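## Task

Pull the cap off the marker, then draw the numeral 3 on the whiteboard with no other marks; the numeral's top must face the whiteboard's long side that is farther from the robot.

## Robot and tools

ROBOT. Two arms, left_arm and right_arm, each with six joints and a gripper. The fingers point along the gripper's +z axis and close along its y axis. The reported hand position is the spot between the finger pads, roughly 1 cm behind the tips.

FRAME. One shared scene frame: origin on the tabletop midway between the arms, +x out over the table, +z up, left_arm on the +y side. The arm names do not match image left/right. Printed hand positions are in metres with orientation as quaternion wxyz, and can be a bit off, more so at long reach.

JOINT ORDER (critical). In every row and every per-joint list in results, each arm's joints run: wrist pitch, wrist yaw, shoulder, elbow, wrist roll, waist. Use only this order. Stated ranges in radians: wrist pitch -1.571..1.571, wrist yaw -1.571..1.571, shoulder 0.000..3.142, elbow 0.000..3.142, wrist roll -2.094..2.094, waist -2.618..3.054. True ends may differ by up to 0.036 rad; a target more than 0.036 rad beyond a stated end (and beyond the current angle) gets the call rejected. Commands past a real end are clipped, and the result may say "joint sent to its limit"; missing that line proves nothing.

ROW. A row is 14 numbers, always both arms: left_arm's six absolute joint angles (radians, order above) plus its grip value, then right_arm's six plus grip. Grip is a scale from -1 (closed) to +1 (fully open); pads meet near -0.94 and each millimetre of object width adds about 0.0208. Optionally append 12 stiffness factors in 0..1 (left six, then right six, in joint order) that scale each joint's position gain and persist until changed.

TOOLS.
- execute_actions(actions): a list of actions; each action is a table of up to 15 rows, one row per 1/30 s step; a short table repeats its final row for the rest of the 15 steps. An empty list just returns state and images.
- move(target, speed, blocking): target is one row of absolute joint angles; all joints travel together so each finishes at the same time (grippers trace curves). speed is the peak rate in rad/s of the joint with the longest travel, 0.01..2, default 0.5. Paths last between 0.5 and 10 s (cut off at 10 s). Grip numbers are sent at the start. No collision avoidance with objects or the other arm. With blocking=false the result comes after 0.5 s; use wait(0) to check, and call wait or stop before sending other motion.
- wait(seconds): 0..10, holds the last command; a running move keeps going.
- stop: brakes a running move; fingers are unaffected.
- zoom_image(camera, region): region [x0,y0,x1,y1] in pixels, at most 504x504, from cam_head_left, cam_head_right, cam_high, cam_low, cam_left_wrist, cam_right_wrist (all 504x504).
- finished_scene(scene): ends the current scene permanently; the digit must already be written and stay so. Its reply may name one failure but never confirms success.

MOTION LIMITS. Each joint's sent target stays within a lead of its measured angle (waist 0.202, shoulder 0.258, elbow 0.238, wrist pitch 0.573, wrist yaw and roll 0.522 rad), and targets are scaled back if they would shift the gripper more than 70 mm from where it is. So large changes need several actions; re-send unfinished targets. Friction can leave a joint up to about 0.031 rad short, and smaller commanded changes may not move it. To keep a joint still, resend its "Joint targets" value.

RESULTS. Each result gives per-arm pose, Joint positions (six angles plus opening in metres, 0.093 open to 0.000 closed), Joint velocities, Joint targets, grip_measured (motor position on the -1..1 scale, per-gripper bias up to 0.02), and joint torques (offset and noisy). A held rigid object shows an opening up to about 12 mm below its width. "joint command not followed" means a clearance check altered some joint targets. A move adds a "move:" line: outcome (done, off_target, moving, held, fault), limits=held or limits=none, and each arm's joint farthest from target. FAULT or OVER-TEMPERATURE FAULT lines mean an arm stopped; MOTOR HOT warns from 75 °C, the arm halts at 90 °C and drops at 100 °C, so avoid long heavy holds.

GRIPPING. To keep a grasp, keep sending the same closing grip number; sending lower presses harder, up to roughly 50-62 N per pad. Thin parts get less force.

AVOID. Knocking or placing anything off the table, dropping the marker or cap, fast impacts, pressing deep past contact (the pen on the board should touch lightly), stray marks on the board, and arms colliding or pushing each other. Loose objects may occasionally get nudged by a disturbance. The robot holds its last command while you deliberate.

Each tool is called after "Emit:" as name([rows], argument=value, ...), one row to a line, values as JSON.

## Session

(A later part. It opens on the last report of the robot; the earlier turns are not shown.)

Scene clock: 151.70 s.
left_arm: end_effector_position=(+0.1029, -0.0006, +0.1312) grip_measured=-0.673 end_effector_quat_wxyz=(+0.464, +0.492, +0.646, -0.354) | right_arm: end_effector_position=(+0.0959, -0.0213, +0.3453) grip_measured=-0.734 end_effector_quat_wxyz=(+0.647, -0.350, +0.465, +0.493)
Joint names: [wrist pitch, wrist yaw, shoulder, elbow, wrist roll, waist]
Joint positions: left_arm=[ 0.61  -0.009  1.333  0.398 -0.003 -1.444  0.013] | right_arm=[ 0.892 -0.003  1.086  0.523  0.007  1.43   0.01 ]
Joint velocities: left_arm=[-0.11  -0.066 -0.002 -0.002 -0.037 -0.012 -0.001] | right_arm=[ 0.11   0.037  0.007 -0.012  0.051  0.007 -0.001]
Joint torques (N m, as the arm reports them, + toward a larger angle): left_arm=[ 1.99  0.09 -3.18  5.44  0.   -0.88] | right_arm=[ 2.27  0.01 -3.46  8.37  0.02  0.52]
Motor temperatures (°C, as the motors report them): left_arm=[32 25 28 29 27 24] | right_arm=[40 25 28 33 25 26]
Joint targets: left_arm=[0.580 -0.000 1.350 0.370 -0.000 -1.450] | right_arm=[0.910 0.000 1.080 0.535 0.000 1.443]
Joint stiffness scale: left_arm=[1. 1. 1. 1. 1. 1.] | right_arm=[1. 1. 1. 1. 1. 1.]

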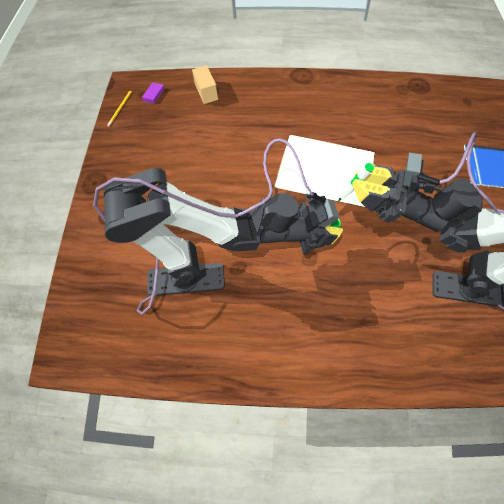

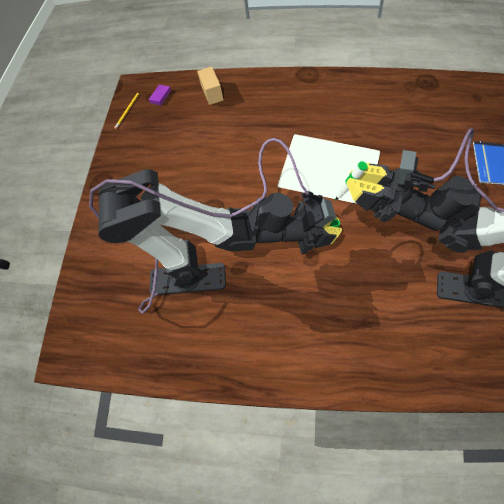

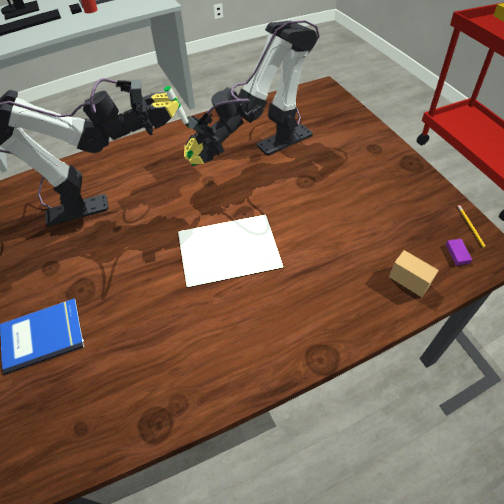

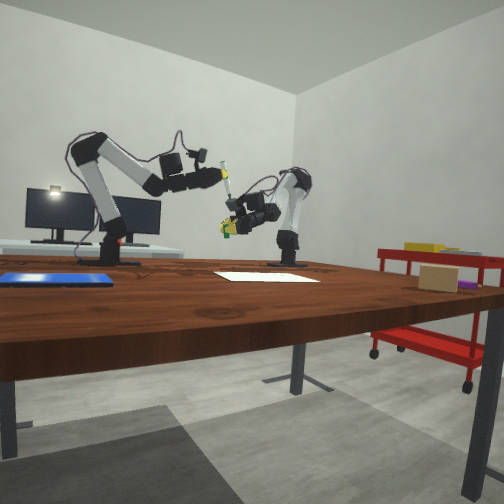

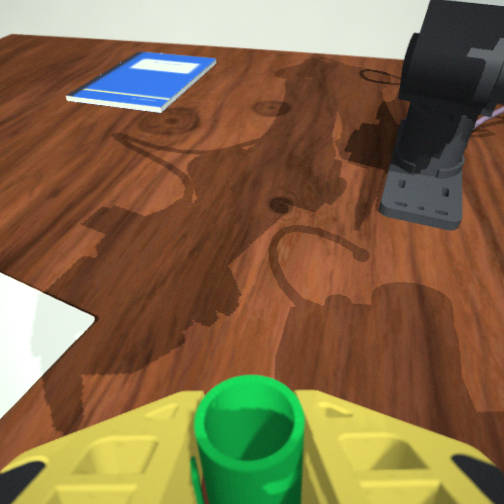

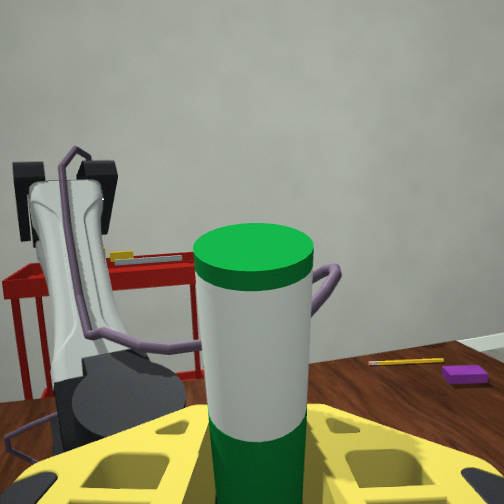

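Emit:
move(target=[0.6,0,1.2,0.4,0,-1.8,-0.9,0.95,0,1.2,0.65,0,1.0,-0.95], speed=0.6)

Emit:
move(target=[0.6,0,1.2,0.4,0,-1.8,-0.9,1.12,0,2.13,1.01,0,0.865,-0.95], speed=0.6)

Emit:
zoom_image(camera="cam_low", region=[170,190,330,310])

Scene clock: 187.43 s.
left_arm: end_effector_position=(-0.0288, -0.0075, +0.1710) grip_measured=-0.673 end_effector_quat_wxyz=(+0.424, +0.573, +0.529, -0.461) | right_arm: end_effector_position=(+0.2434, -0.0773, +0.3718) grip_measured=-0.734 end_effector_quat_wxyz=(+0.750, -0.235, +0.507, +0.354)
Joint names: [wrist pitch, wrist yaw, shoulder, elbow, wrist roll, waist]
Joint positions: left_arm=[ 0.602 -0.007  1.217  0.398 -0.003 -1.793  0.013] | right_arm=[ 0.938 -0.001  1.185  0.633  0.007  1.01   0.01 ]
Joint velocities: left_arm=[-0.11   0.007 -0.002 -0.002  0.066 -0.022  0.   ] | right_arm=[ 0.022 -0.037 -0.002  0.002 -0.007 -0.007  0.001]
Joint torques (N m, as the arm reports them, + toward a larger angle): left_arm=[ 2.16  0.08 -5.    8.33 -0.01 -0.96] | right_arm=[ 2.2  -0.01 -2.65  8.72  0.02 -1.12]
Motor temperatures (°C, as the motors report them): left_arm=[34 25 28 28 27 24] | right_arm=[36 25 27 36 25 26]
Joint targets: left_arm=[0.600 0.000 1.200 0.400 -0.000 -1.800] | right_arm=[0.950 0.000 1.200 0.650 0.000 1.000]
Joint stiffness scale: left_arm=[1. 1. 1. 1. 1. 1.] | right_arm=[1. 1. 1. 1. 1. 1.]
move: done; limits=none; left_arm: farthest joint: the shoulder, 0.017 radians from its target (0.133 radians at the start); right_arm: farthest joint: the elbow, 0.017 radians from its target (0.127 radians at the start)

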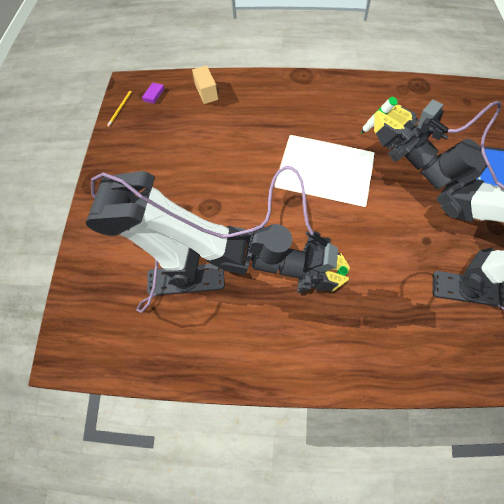

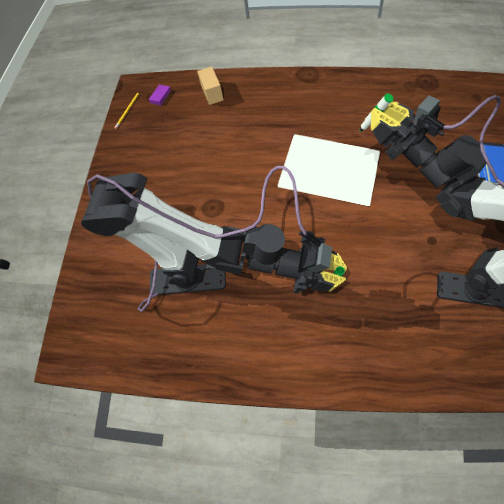

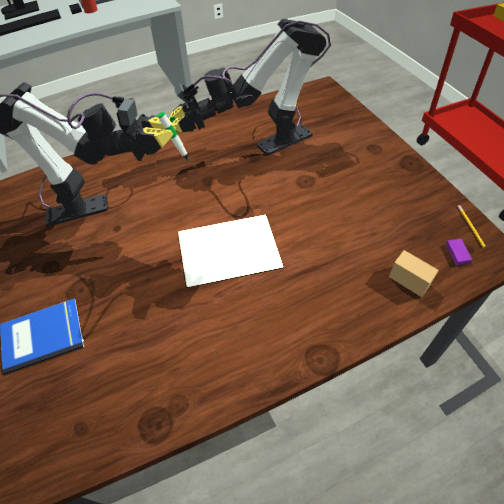

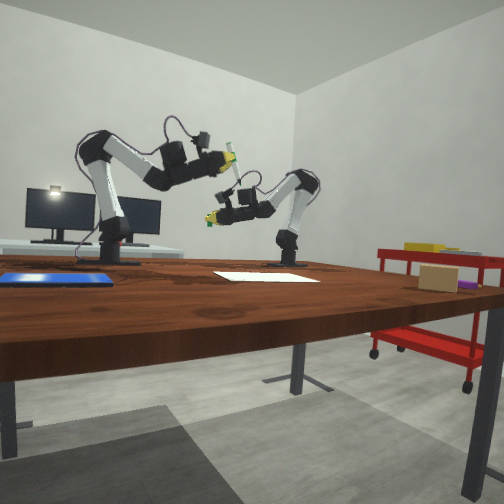

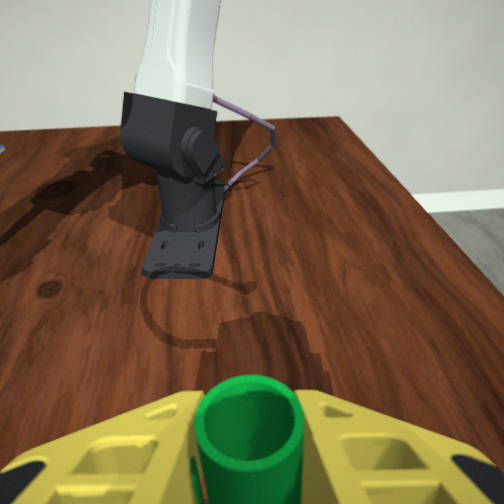

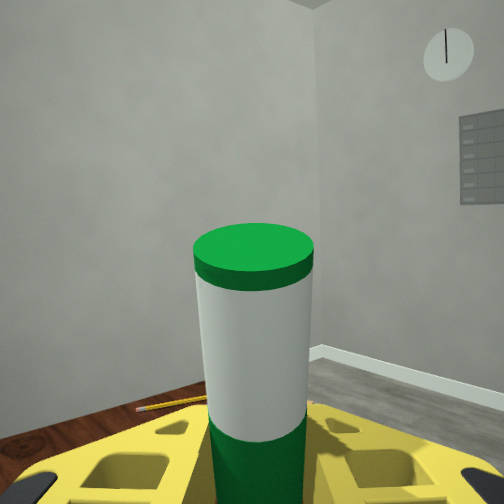

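Scene clock: 189.73 s.
left_arm: end_effector_position=(-0.0288, -0.0075, +0.1710) grip_measured=-0.673 end_effector_quat_wxyz=(+0.424, +0.573, +0.529, -0.461) | right_arm: end_effector_position=(+0.4083, +0.0038, +0.1360) grip_measured=-0.734 end_effector_quat_wxyz=(+0.650, -0.257, +0.668, +0.256)
Joint names: [wrist pitch, wrist yaw, shoulder, elbow, wrist roll, waist]
Joint positions: left_arm=[ 0.602 -0.007  1.217  0.398 -0.003 -1.793  0.013] | right_arm=[ 1.11  -0.001  2.121  0.987  0.007  0.876  0.01 ]
Joint velocities: left_arm=[-0.037 -0.037 -0.002  0.017  0.022 -0.002 -0.001] | right_arm=[-0.051  0.007  0.012  0.012 -0.022  0.007 -0.   ]
Joint torques (N m, as the arm reports them, + toward a larger angle): left_arm=[ 2.17  0.08 -4.99  8.31 -0.01 -0.97] | right_arm=[ 2.51 -0.01 -9.62  7.47  0.02 -1.15]
Motor temperatures (°C, as the motors report them): left_arm=[34 25 28 29 27 24] | right_arm=[36 25 28 36 25 26]
Joint targets: left_arm=[0.600 -0.000 1.200 0.400 0.000 -1.800] | right_arm=[1.120 -0.000 2.130 1.010 -0.000 0.865]
Joint stiffness scale: left_arm=[1. 1. 1. 1. 1. 1.] | right_arm=[1. 1. 1. 1. 1. 1.]
move: off_target (right_arm); limits=none; left_arm: farthest joint: the shoulder, 0.017 radians from its target (0.017 radians at the start); right_arm: farthest joint: the elbow, 0.023 radians from its target (0.377 radians at the start)

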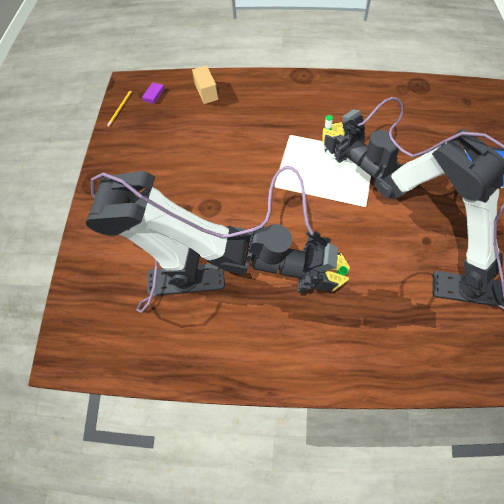

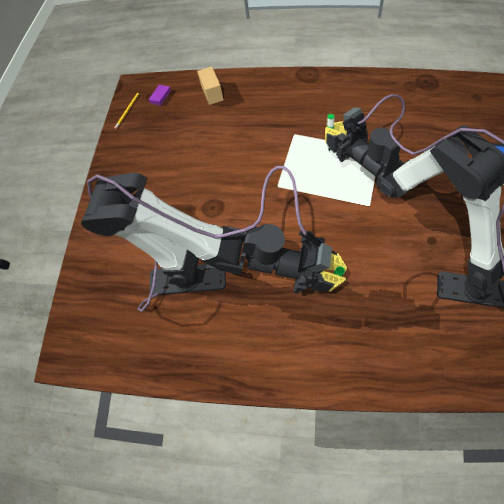

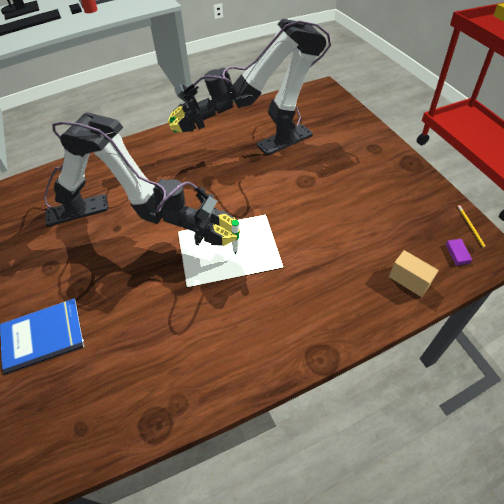

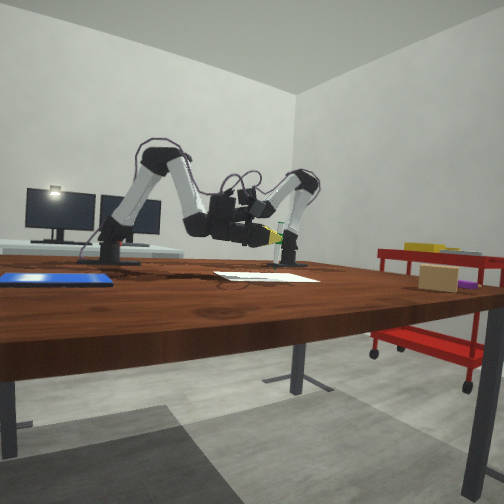

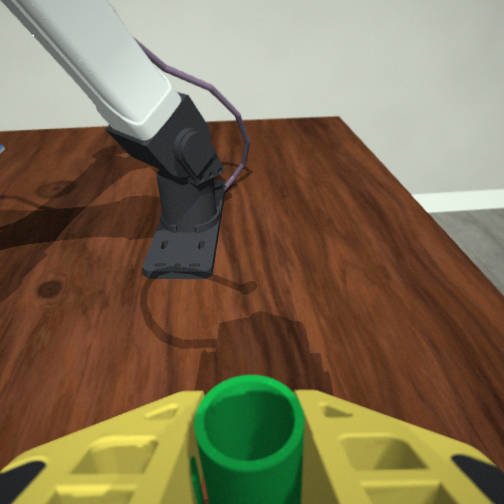

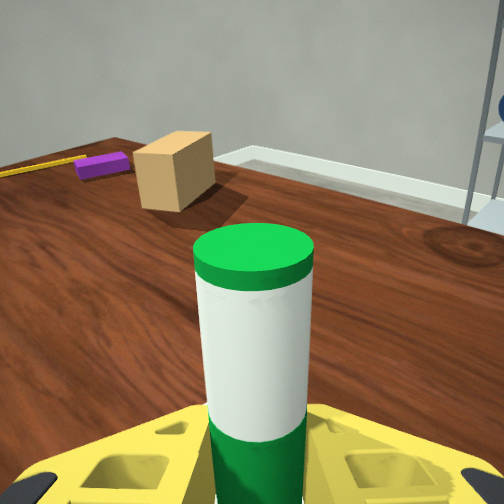

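Region (170, 190, 330, 310) of cam_low's 504x504 image, scaled by 3.150, with more detail than that image has; it fills the top 378 rows of this view, and the rest is white.

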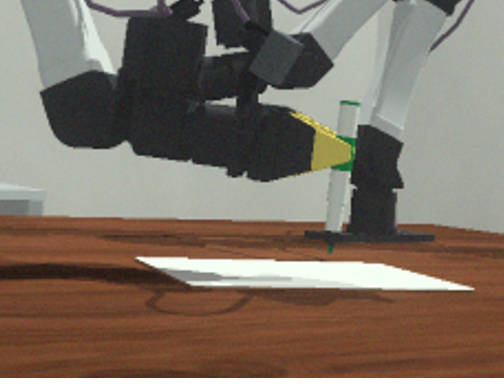

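Tip is about 2.5 cm up. Lower gently.

Emit:
move(target=[0.6,0,1.2,0.4,0,-1.8,-0.9,0.94,0,2.121,0.987,0,0.87,-0.95], speed=0.12)

Emit:
zoom_image(camera="cam_high", region=[160,190,300,300])

Scene clock: 197.20 s.
left_arm: end_effector_position=(-0.0288, -0.0075, +0.1710) grip_measured=-0.673 end_effector_quat_wxyz=(+0.424, +0.573, +0.529, -0.461) | right_arm: end_effector_position=(+0.4069, +0.0025, +0.1112) grip_measured=-0.734 end_effector_quat_wxyz=(+0.615, -0.270, +0.700, +0.242)
Joint names: [wrist pitch, wrist yaw, shoulder, elbow, wrist roll, waist]
Joint positions: left_arm=[ 0.602 -0.007  1.217  0.398 -0.003 -1.793  0.013] | right_arm=[ 1.007 -0.001  2.121  0.987  0.007  0.876  0.01 ]
Joint velocities: left_arm=[-0.037 -0.007  0.002  0.002 -0.051 -0.007  0.001] | right_arm=[-0.022 -0.022  0.022  0.007 -0.007 -0.007 -0.001]
Joint torques (N m, as the arm reports them, + toward a larger angle): left_arm=[ 2.17  0.08 -4.99  8.32  0.   -0.97] | right_arm=[  1.74  -0.01 -10.29   5.87   0.02  -0.83]
Motor temperatures (°C, as the motors report them): left_arm=[35 25 29 29 27 24] | right_arm=[37 25 30 36 25 26]
Joint targets: left_arm=[0.600 0.000 1.200 0.400 0.000 -1.800] | right_arm=[0.940 -0.000 2.121 0.987 -0.000 0.870]
Joint stiffness scale: left_arm=[1. 1. 1. 1. 1. 1.] | right_arm=[1. 1. 1. 1. 1. 1.]
move: off_target (right_arm); limits=none; left_arm: farthest joint: the shoulder, 0.017 radians from its target (0.017 radians at the start); right_arm: farthest joint: the wrist pitch, 0.067 radians from its target (0.170 radians at the start)

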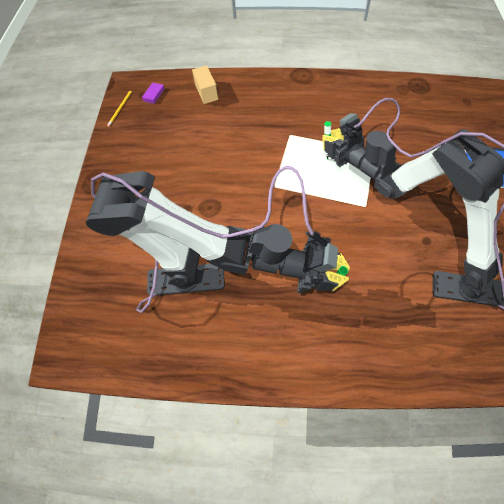

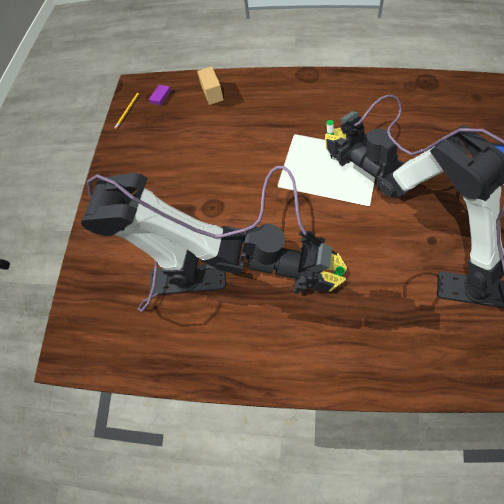

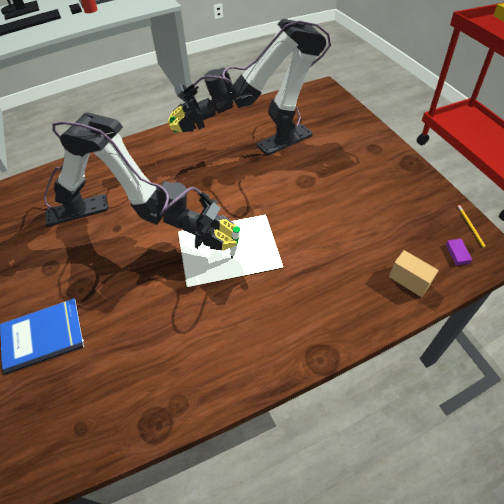

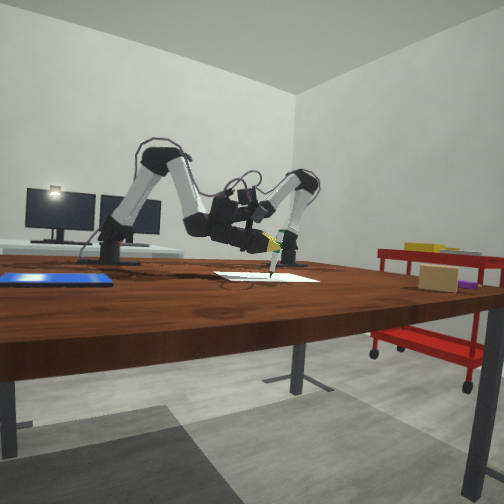

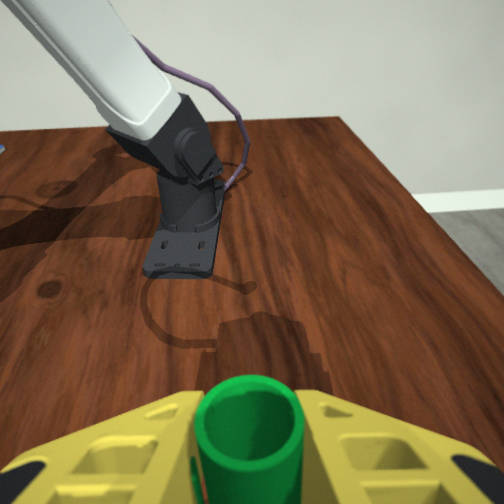

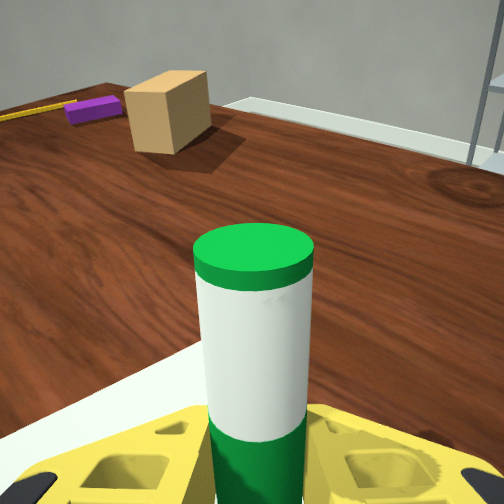

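Region (160, 190, 300, 300) of cam_high's 504x504 image, scaled by 3.600, with more detail than that image has; it fills the top 396 rows of this view, and the rest is white.

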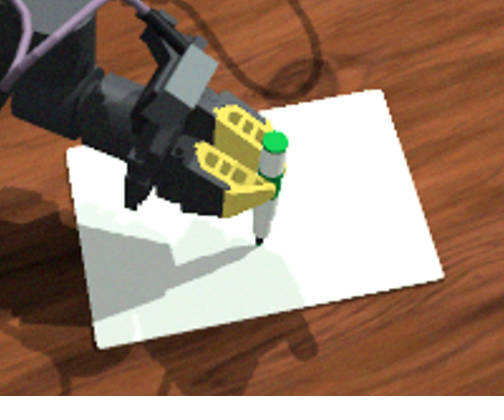

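Emit:
execute_actions([
  [[0.6,0,1.2,0.4,0,-1.8,-0.9,0.93,0,2.113,0.94,0,0.834,-0.95]],
  [[0.6,0,1.2,0.4,0,-1.8,-0.9,0.945,0,2.089,0.895,0,0.8115,-0.95]],
  [[0.6,0,1.2,0.4,0,-1.8,-0.9,0.96,0,2.072,0.863,0,0.803,-0.95]],
  [[0.6,0,1.2,0.4,0,-1.8,-0.9,0.974,0,2.055,0.832,0,0.798,-0.95]],
])

Emit:
zoom_image(camera="cam_high", region=[160,190,300,300])

Scene clock: 214.97 s.
left_arm: end_effector_position=(-0.0288, -0.0075, +0.1710) grip_measured=-0.673 end_effector_quat_wxyz=(+0.424, +0.573, +0.529, -0.461) | right_arm: end_effector_position=(+0.4091, -0.0399, +0.1095) grip_measured=-0.734 end_effector_quat_wxyz=(+0.614, -0.251, +0.715, +0.221)
Joint names: [wrist pitch, wrist yaw, shoulder, elbow, wrist roll, waist]
Joint positions: left_arm=[ 0.602 -0.007  1.217  0.398 -0.003 -1.793  0.013] | right_arm=[ 1.026 -0.004  2.046  0.871  0.007  0.814  0.01 ]
Joint velocities: left_arm=[-0.007 -0.022 -0.007 -0.012 -0.022 -0.007  0.   ] | right_arm=[-0.007  0.037 -0.002  0.002 -0.037 -0.007 -0.002]
Joint torques (N m, as the arm reports them, + toward a larger angle): left_arm=[ 2.17  0.08 -4.99  8.31  0.   -0.97] | right_arm=[ 1.89  0.01 -8.83  2.91  0.02 -1.47]
Motor temperatures (°C, as the motors report them): left_arm=[35 25 29 30 27 24] | right_arm=[35 25 35 34 25 26]
Joint targets: left_arm=[0.600 -0.000 1.200 0.400 -0.000 -1.800] | right_arm=[0.974 -0.000 2.055 0.832 0.000 0.798]
Joint stiffness scale: left_arm=[1. 1. 1. 1. 1. 1.] | right_arm=[1. 1. 1. 1. 1. 1.]

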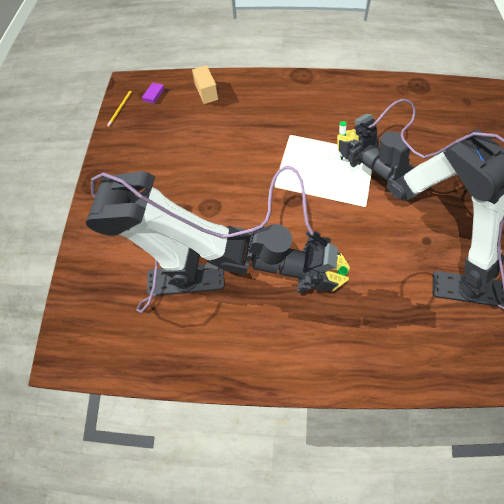

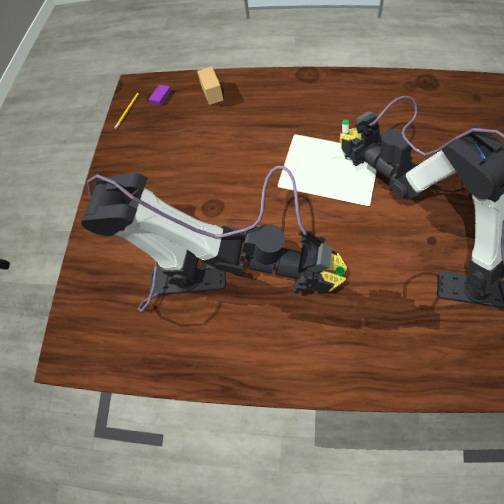

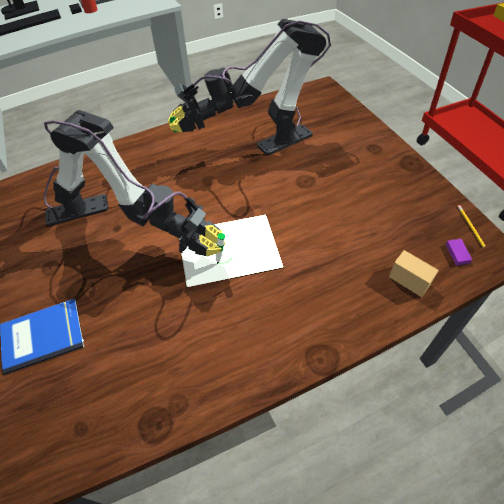

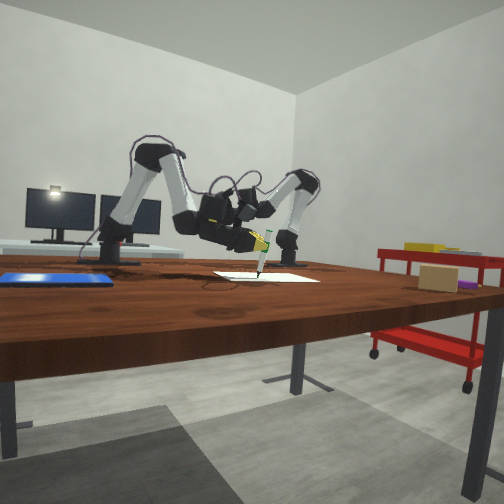

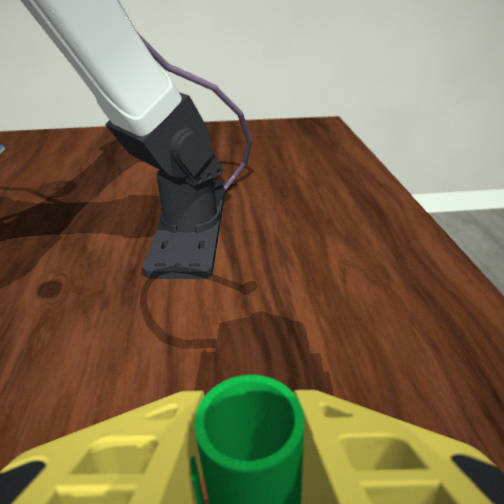

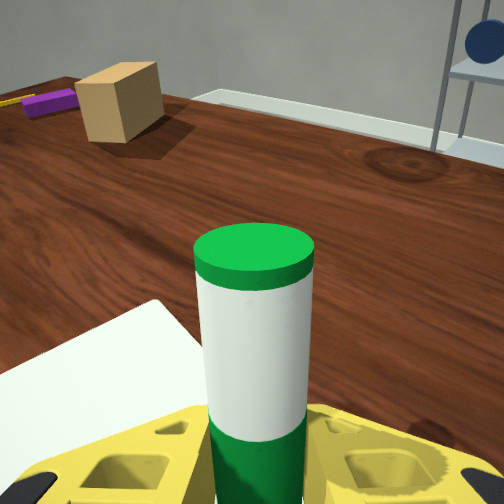

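Region (160, 190, 300, 300) of cam_high's 504x504 image, scaled by 3.600, with more detail than that image has; it fills the top 396 rows of this view, and the rest is white.

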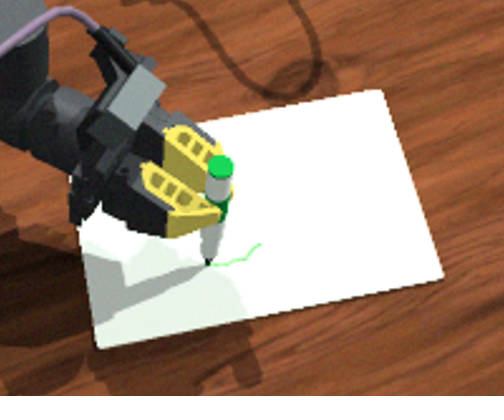

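Emit:
execute_actions([
  [[0.6,0,1.2,0.4,0,-1.8,-0.9,1.0,0,2.024,0.763,0,0.825,-0.95]],
  [[0.6,0,1.2,0.4,0,-1.8,-0.9,1.02,0,1.997,0.715,0,0.847,-0.95]],
  [[0.6,0,1.2,0.4,0,-1.8,-0.9,1.025,0,1.986,0.695,0,0.873,-0.95]],
  [[0.6,0,1.2,0.4,0,-1.8,-0.9,1.005,0,2.012,0.757,0,0.902,-0.95]],
  [[0.6,0,1.2,0.4,0,-1.8,-0.9,0.99,0,2.033,0.794,0,0.92,-0.95]],
  [[0.6,0,1.2,0.4,0,-1.8,-0.9,0.972,0,2.055,0.833,0,0.934,-0.95]],
])

Emit:
zoom_image(camera="cam_high", region=[160,190,300,300])

Scene clock: 229.03 s.
left_arm: end_effector_position=(-0.0288, -0.0075, +0.1710) grip_measured=-0.673 end_effector_quat_wxyz=(+0.424, +0.573, +0.529, -0.461) | right_arm: end_effector_position=(+0.3657, -0.0066, +0.1094) grip_measured=-0.734 end_effector_quat_wxyz=(+0.605, -0.287, +0.700, +0.248)
Joint names: [wrist pitch, wrist yaw, shoulder, elbow, wrist roll, waist]
Joint positions: left_arm=[ 0.602 -0.007  1.217  0.398 -0.003 -1.793  0.013] | right_arm=[1.053 0.007 2.023 0.825 0.001 0.92  0.01 ]
Joint velocities: left_arm=[ 0.007  0.051  0.002 -0.007 -0.037 -0.002  0.   ] | right_arm=[-0.051 -0.007 -0.007 -0.002  0.007 -0.017 -0.   ]
Joint torques (N m, as the arm reports them, + toward a larger angle): left_arm=[ 2.17  0.08 -4.99  8.31  0.   -0.97] | right_arm=[ 1.59 -0.08 -6.9   6.14  0.08  0.61]
Motor temperatures (°C, as the motors report them): left_arm=[36 25 30 31 27 24] | right_arm=[35 25 36 33 25 26]
Joint targets: left_arm=[0.600 -0.000 1.200 0.400 -0.000 -1.800] | right_arm=[0.972 -0.000 2.055 0.833 0.000 0.934]
Joint stiffness scale: left_arm=[1. 1. 1. 1. 1. 1.] | right_arm=[1. 1. 1. 1. 1. 1.]

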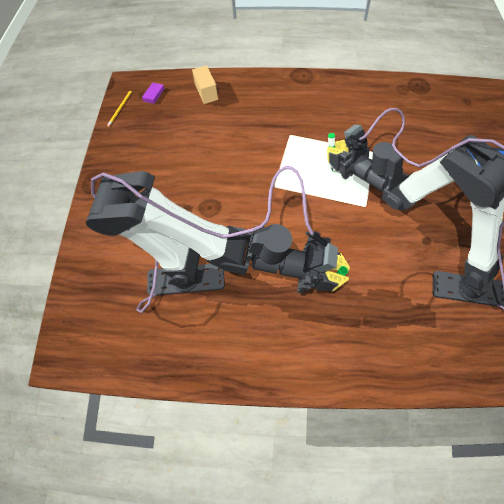

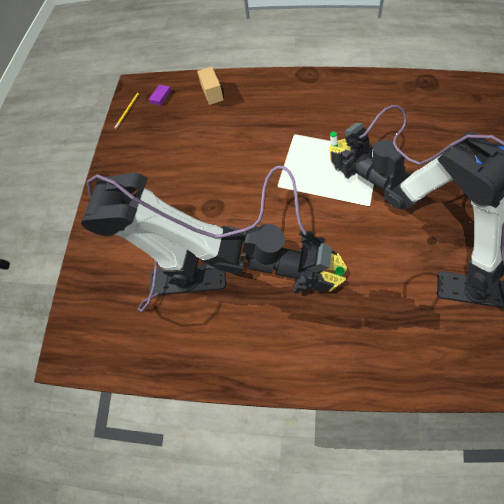

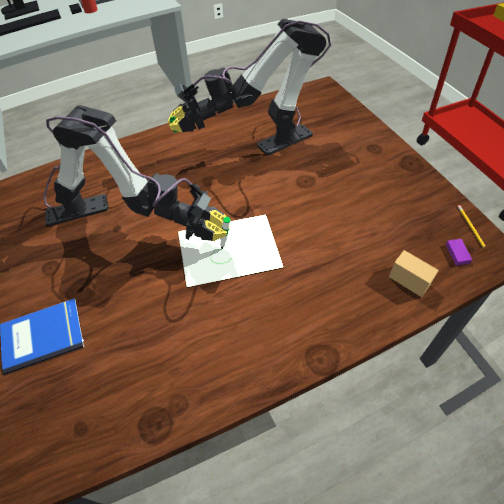

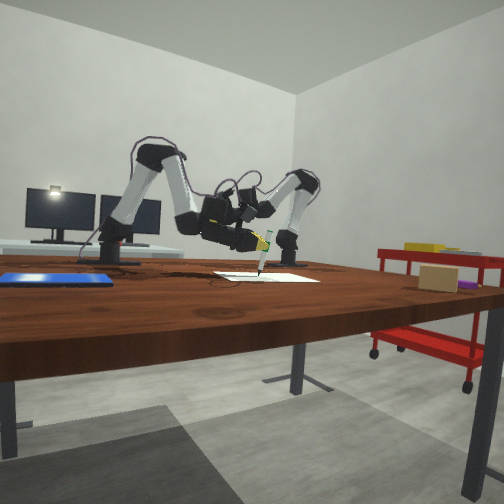

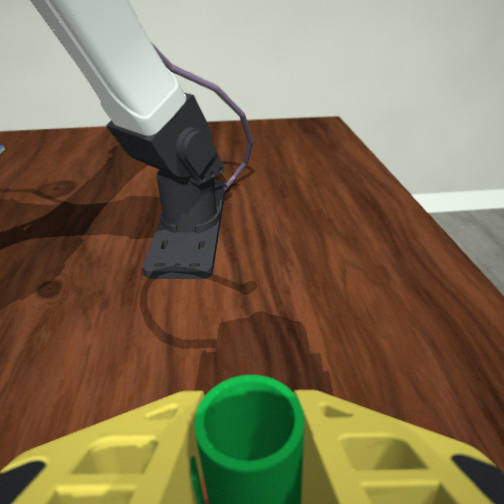

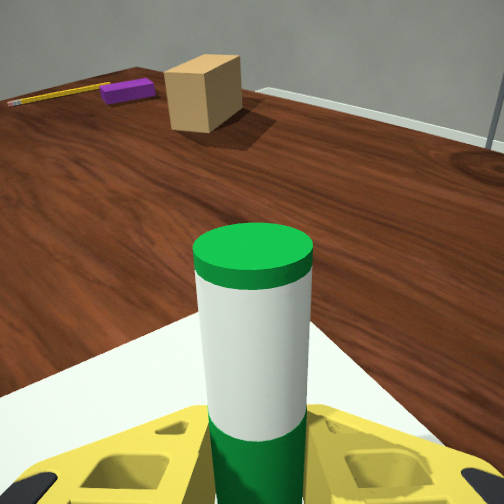

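Region (160, 190, 300, 300) of cam_high's 504x504 image, scaled by 3.600, with more detail than that image has; it fills the top 396 rows of this view, and the rest is white.

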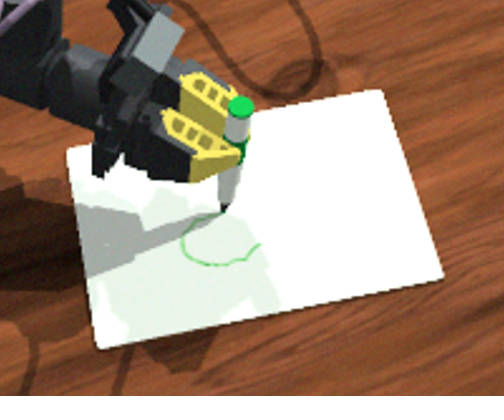

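Emit:
execute_actions([
  [[0.6,0,1.2,0.4,0,-1.8,-0.9,1.008,0,2.012,0.741,0,0.887,-0.95]],
  [[0.6,0,1.2,0.4,0,-1.8,-0.9,1.028,0,1.985,0.694,0,0.878,-0.95]],
  [[0.6,0,1.2,0.4,0,-1.8,-0.9,1.054,0,1.949,0.632,0,0.912,-0.95]],
  [[0.6,0,1.2,0.4,0,-1.8,-0.9,1.07,0,1.924,0.589,0,0.934,-0.95]],
  [[0.6,0,1.2,0.4,0,-1.8,-0.9,1.075,0,1.916,0.574,0,0.962,-0.95]],
  [[0.6,0,1.2,0.4,0,-1.8,-0.9,1.055,0,1.948,0.641,0,0.992,-0.95]],
  [[0.6,0,1.2,0.4,0,-1.8,-0.9,1.035,0,1.977,0.69,0,1.014,-0.95]],
  [[0.6,0,1.2,0.4,0,-1.8,-0.9,1.007,0,2.013,0.754,0,1.022,-0.95]],
  [[0.6,0,1.2,0.4,0,-1.8,-0.9,0.98,0,2.048,0.816,0,0.983,-0.95]],
])

Emit:
move(target=[0.6,0,1.2,0.4,0,-1.8,-0.9,1.1,0,1.75,0.81,0,1.0,-0.95], speed=0.4)

Emit:
zoom_image(camera="cam_high", region=[160,190,300,300])

Scene clock: 249.53 s.
left_arm: end_effector_position=(-0.0288, -0.0075, +0.1710) grip_measured=-0.673 end_effector_quat_wxyz=(+0.424, +0.573, +0.529, -0.461) | right_arm: end_effector_position=(+0.3336, +0.0183, +0.1091) grip_measured=-0.734 end_effector_quat_wxyz=(+0.596, -0.314, +0.688, +0.272)
Joint names: [wrist pitch, wrist yaw, shoulder, elbow, wrist roll, waist]
Joint positions: left_arm=[ 0.602 -0.007  1.217  0.398 -0.003 -1.793  0.013] | right_arm=[ 1.066  0.005  2.017  0.808 -0.     0.997  0.01 ]
Joint velocities: left_arm=[ 0.007 -0.037  0.002  0.002 -0.022  0.002  0.   ] | right_arm=[ 0.022  0.037 -0.002 -0.002 -0.007 -0.007  0.   ]
Joint torques (N m, as the arm reports them, + toward a larger angle): left_arm=[ 2.17  0.08 -4.99  8.32  0.   -0.97] | right_arm=[ 1.56 -0.07 -6.82  6.08  0.08 -1.36]
Motor temperatures (°C, as the motors report them): left_arm=[36 25 30 31 27 24] | right_arm=[34 25 35 32 25 26]
Joint targets: left_arm=[0.600 -0.000 1.200 0.400 0.000 -1.800] | right_arm=[0.980 -0.000 2.048 0.816 -0.000 0.983]
Joint stiffness scale: left_arm=[1. 1. 1. 1. 1. 1.] | right_arm=[1. 1. 1. 1. 1. 1.]

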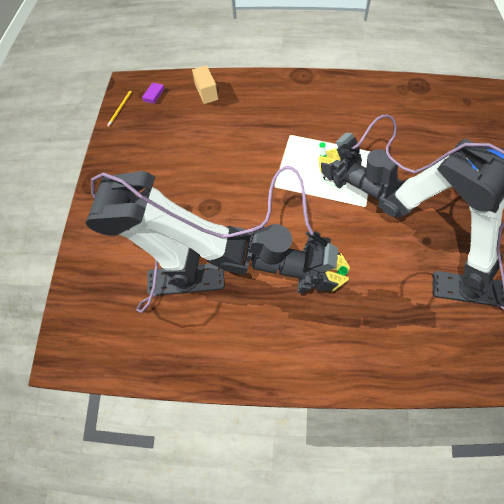

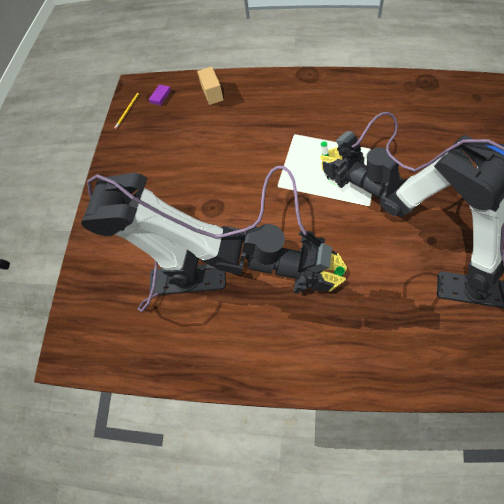

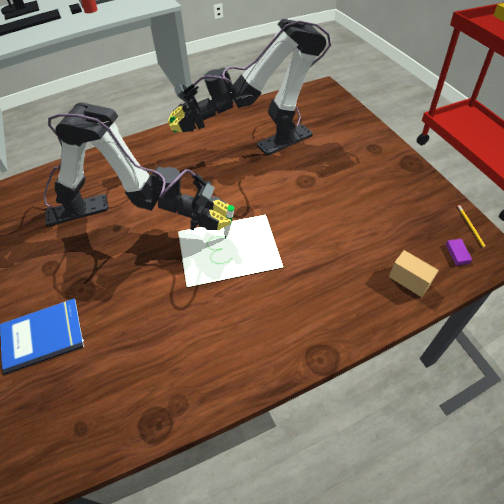

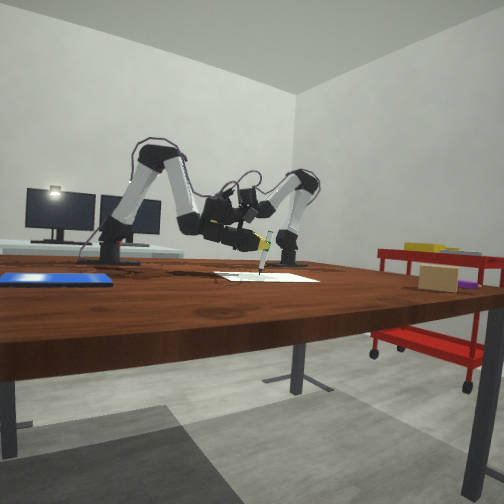

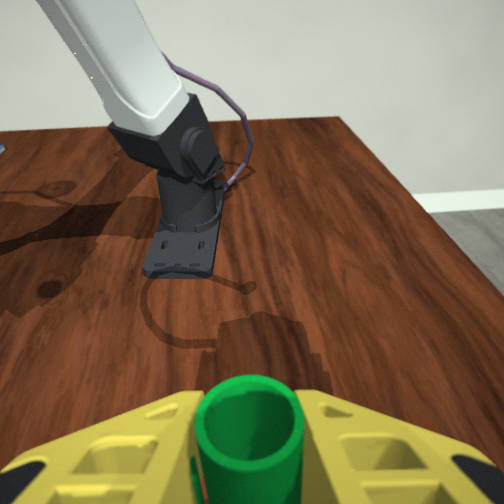

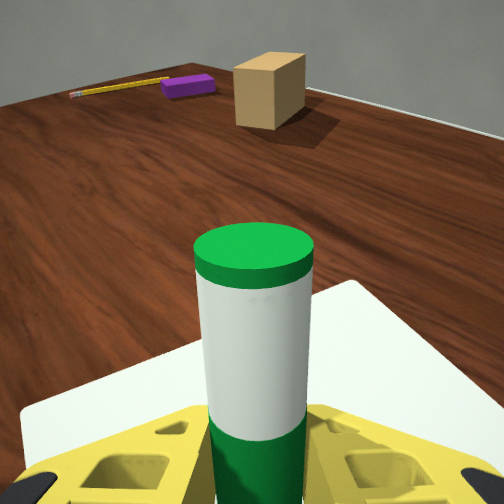

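Scene clock: 250.60 s.
left_arm: end_effector_position=(-0.0288, -0.0075, +0.1710) grip_measured=-0.673 end_effector_quat_wxyz=(+0.424, +0.573, +0.529, -0.461) | right_arm: end_effector_position=(+0.3222, +0.0049, +0.2486) grip_measured=-0.734 end_effector_quat_wxyz=(+0.692, -0.269, +0.590, +0.316)
Joint names: [wrist pitch, wrist yaw, shoulder, elbow, wrist roll, waist]
Joint positions: left_arm=[ 0.602 -0.007  1.217  0.398 -0.003 -1.793  0.013] | right_arm=[ 1.1    0.005  1.75   0.808 -0.     0.997  0.01 ]
Joint velocities: left_arm=[-0.007  0.037  0.002 -0.012  0.066 -0.007 -0.001] | right_arm=[-0.037 -0.095 -0.037 -0.002 -0.022 -0.017  0.001]
Joint torques (N m, as the arm reports them, + toward a larger angle): left_arm=[ 2.17  0.08 -4.99  8.32  0.   -0.97] | right_arm=[ 2.31 -0.06 -7.9   6.76  0.08 -0.19]
Motor temperatures (°C, as the motors report them): left_arm=[36 25 30 31 27 24] | right_arm=[34 25 35 32 25 26]
Joint targets: left_arm=[0.600 0.000 1.200 0.400 -0.000 -1.800] | right_arm=[1.100 -0.000 1.750 0.810 0.000 1.000]
Joint stiffness scale: left_arm=[1. 1. 1. 1. 1. 1.] | right_arm=[1. 1. 1. 1. 1. 1.]
move: done; limits=none; left_arm: farthest joint: the shoulder, 0.017 radians from its target (0.017 radians at the start); right_arm: farthest joint: the wrist yaw, 0.005 radians from its target (0.005 radians at the start)

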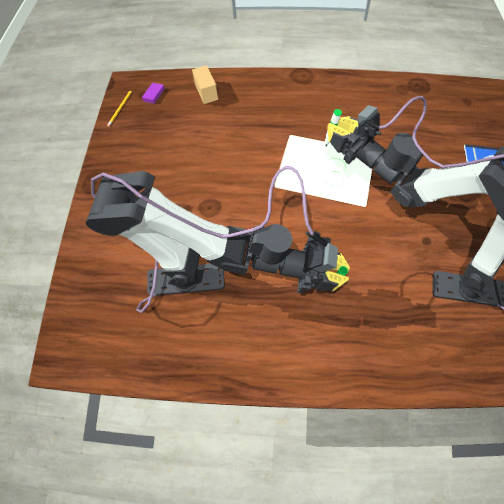

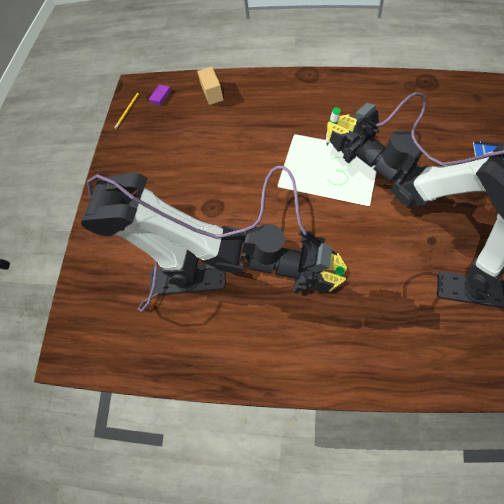

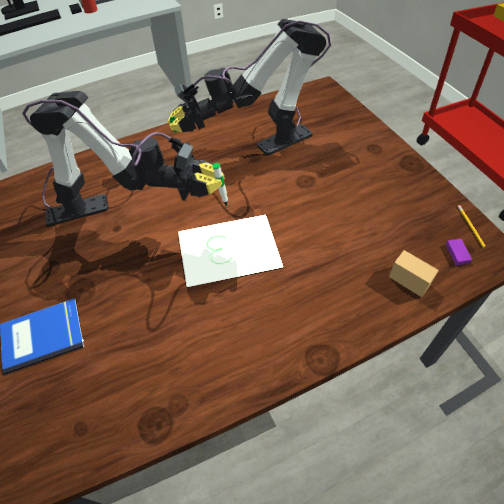

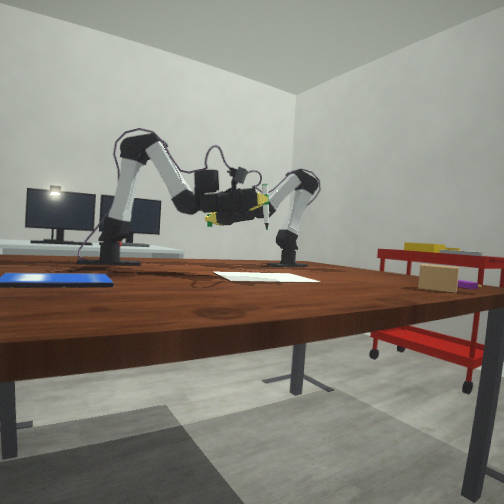

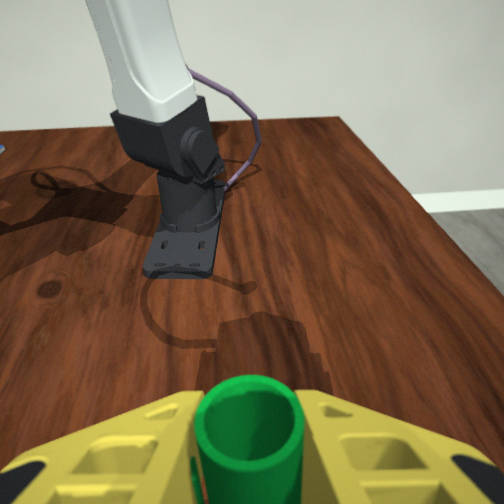

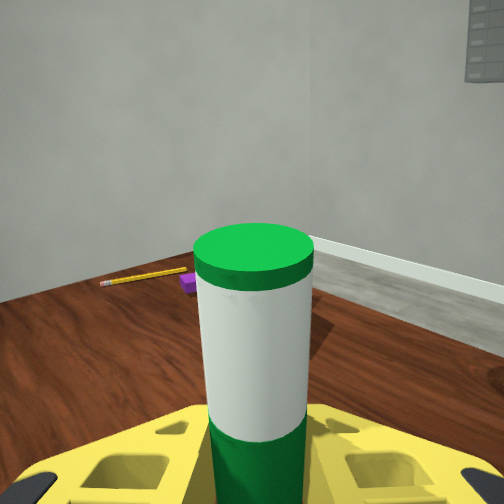

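Region (160, 190, 300, 300) of cam_high's 504x504 image, scaled by 3.600, with more detail than that image has; it fills the top 396 rows of this view, and the rest is white.

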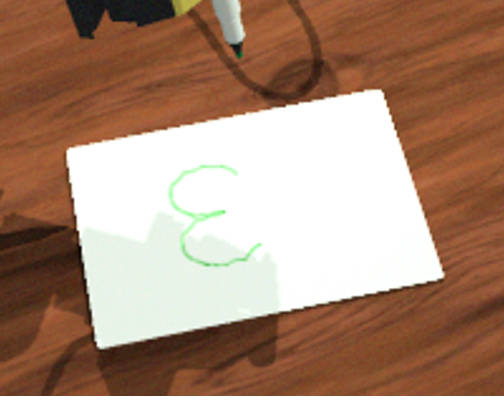

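Emit:
finished_scene(scene=1)

The scene is finished.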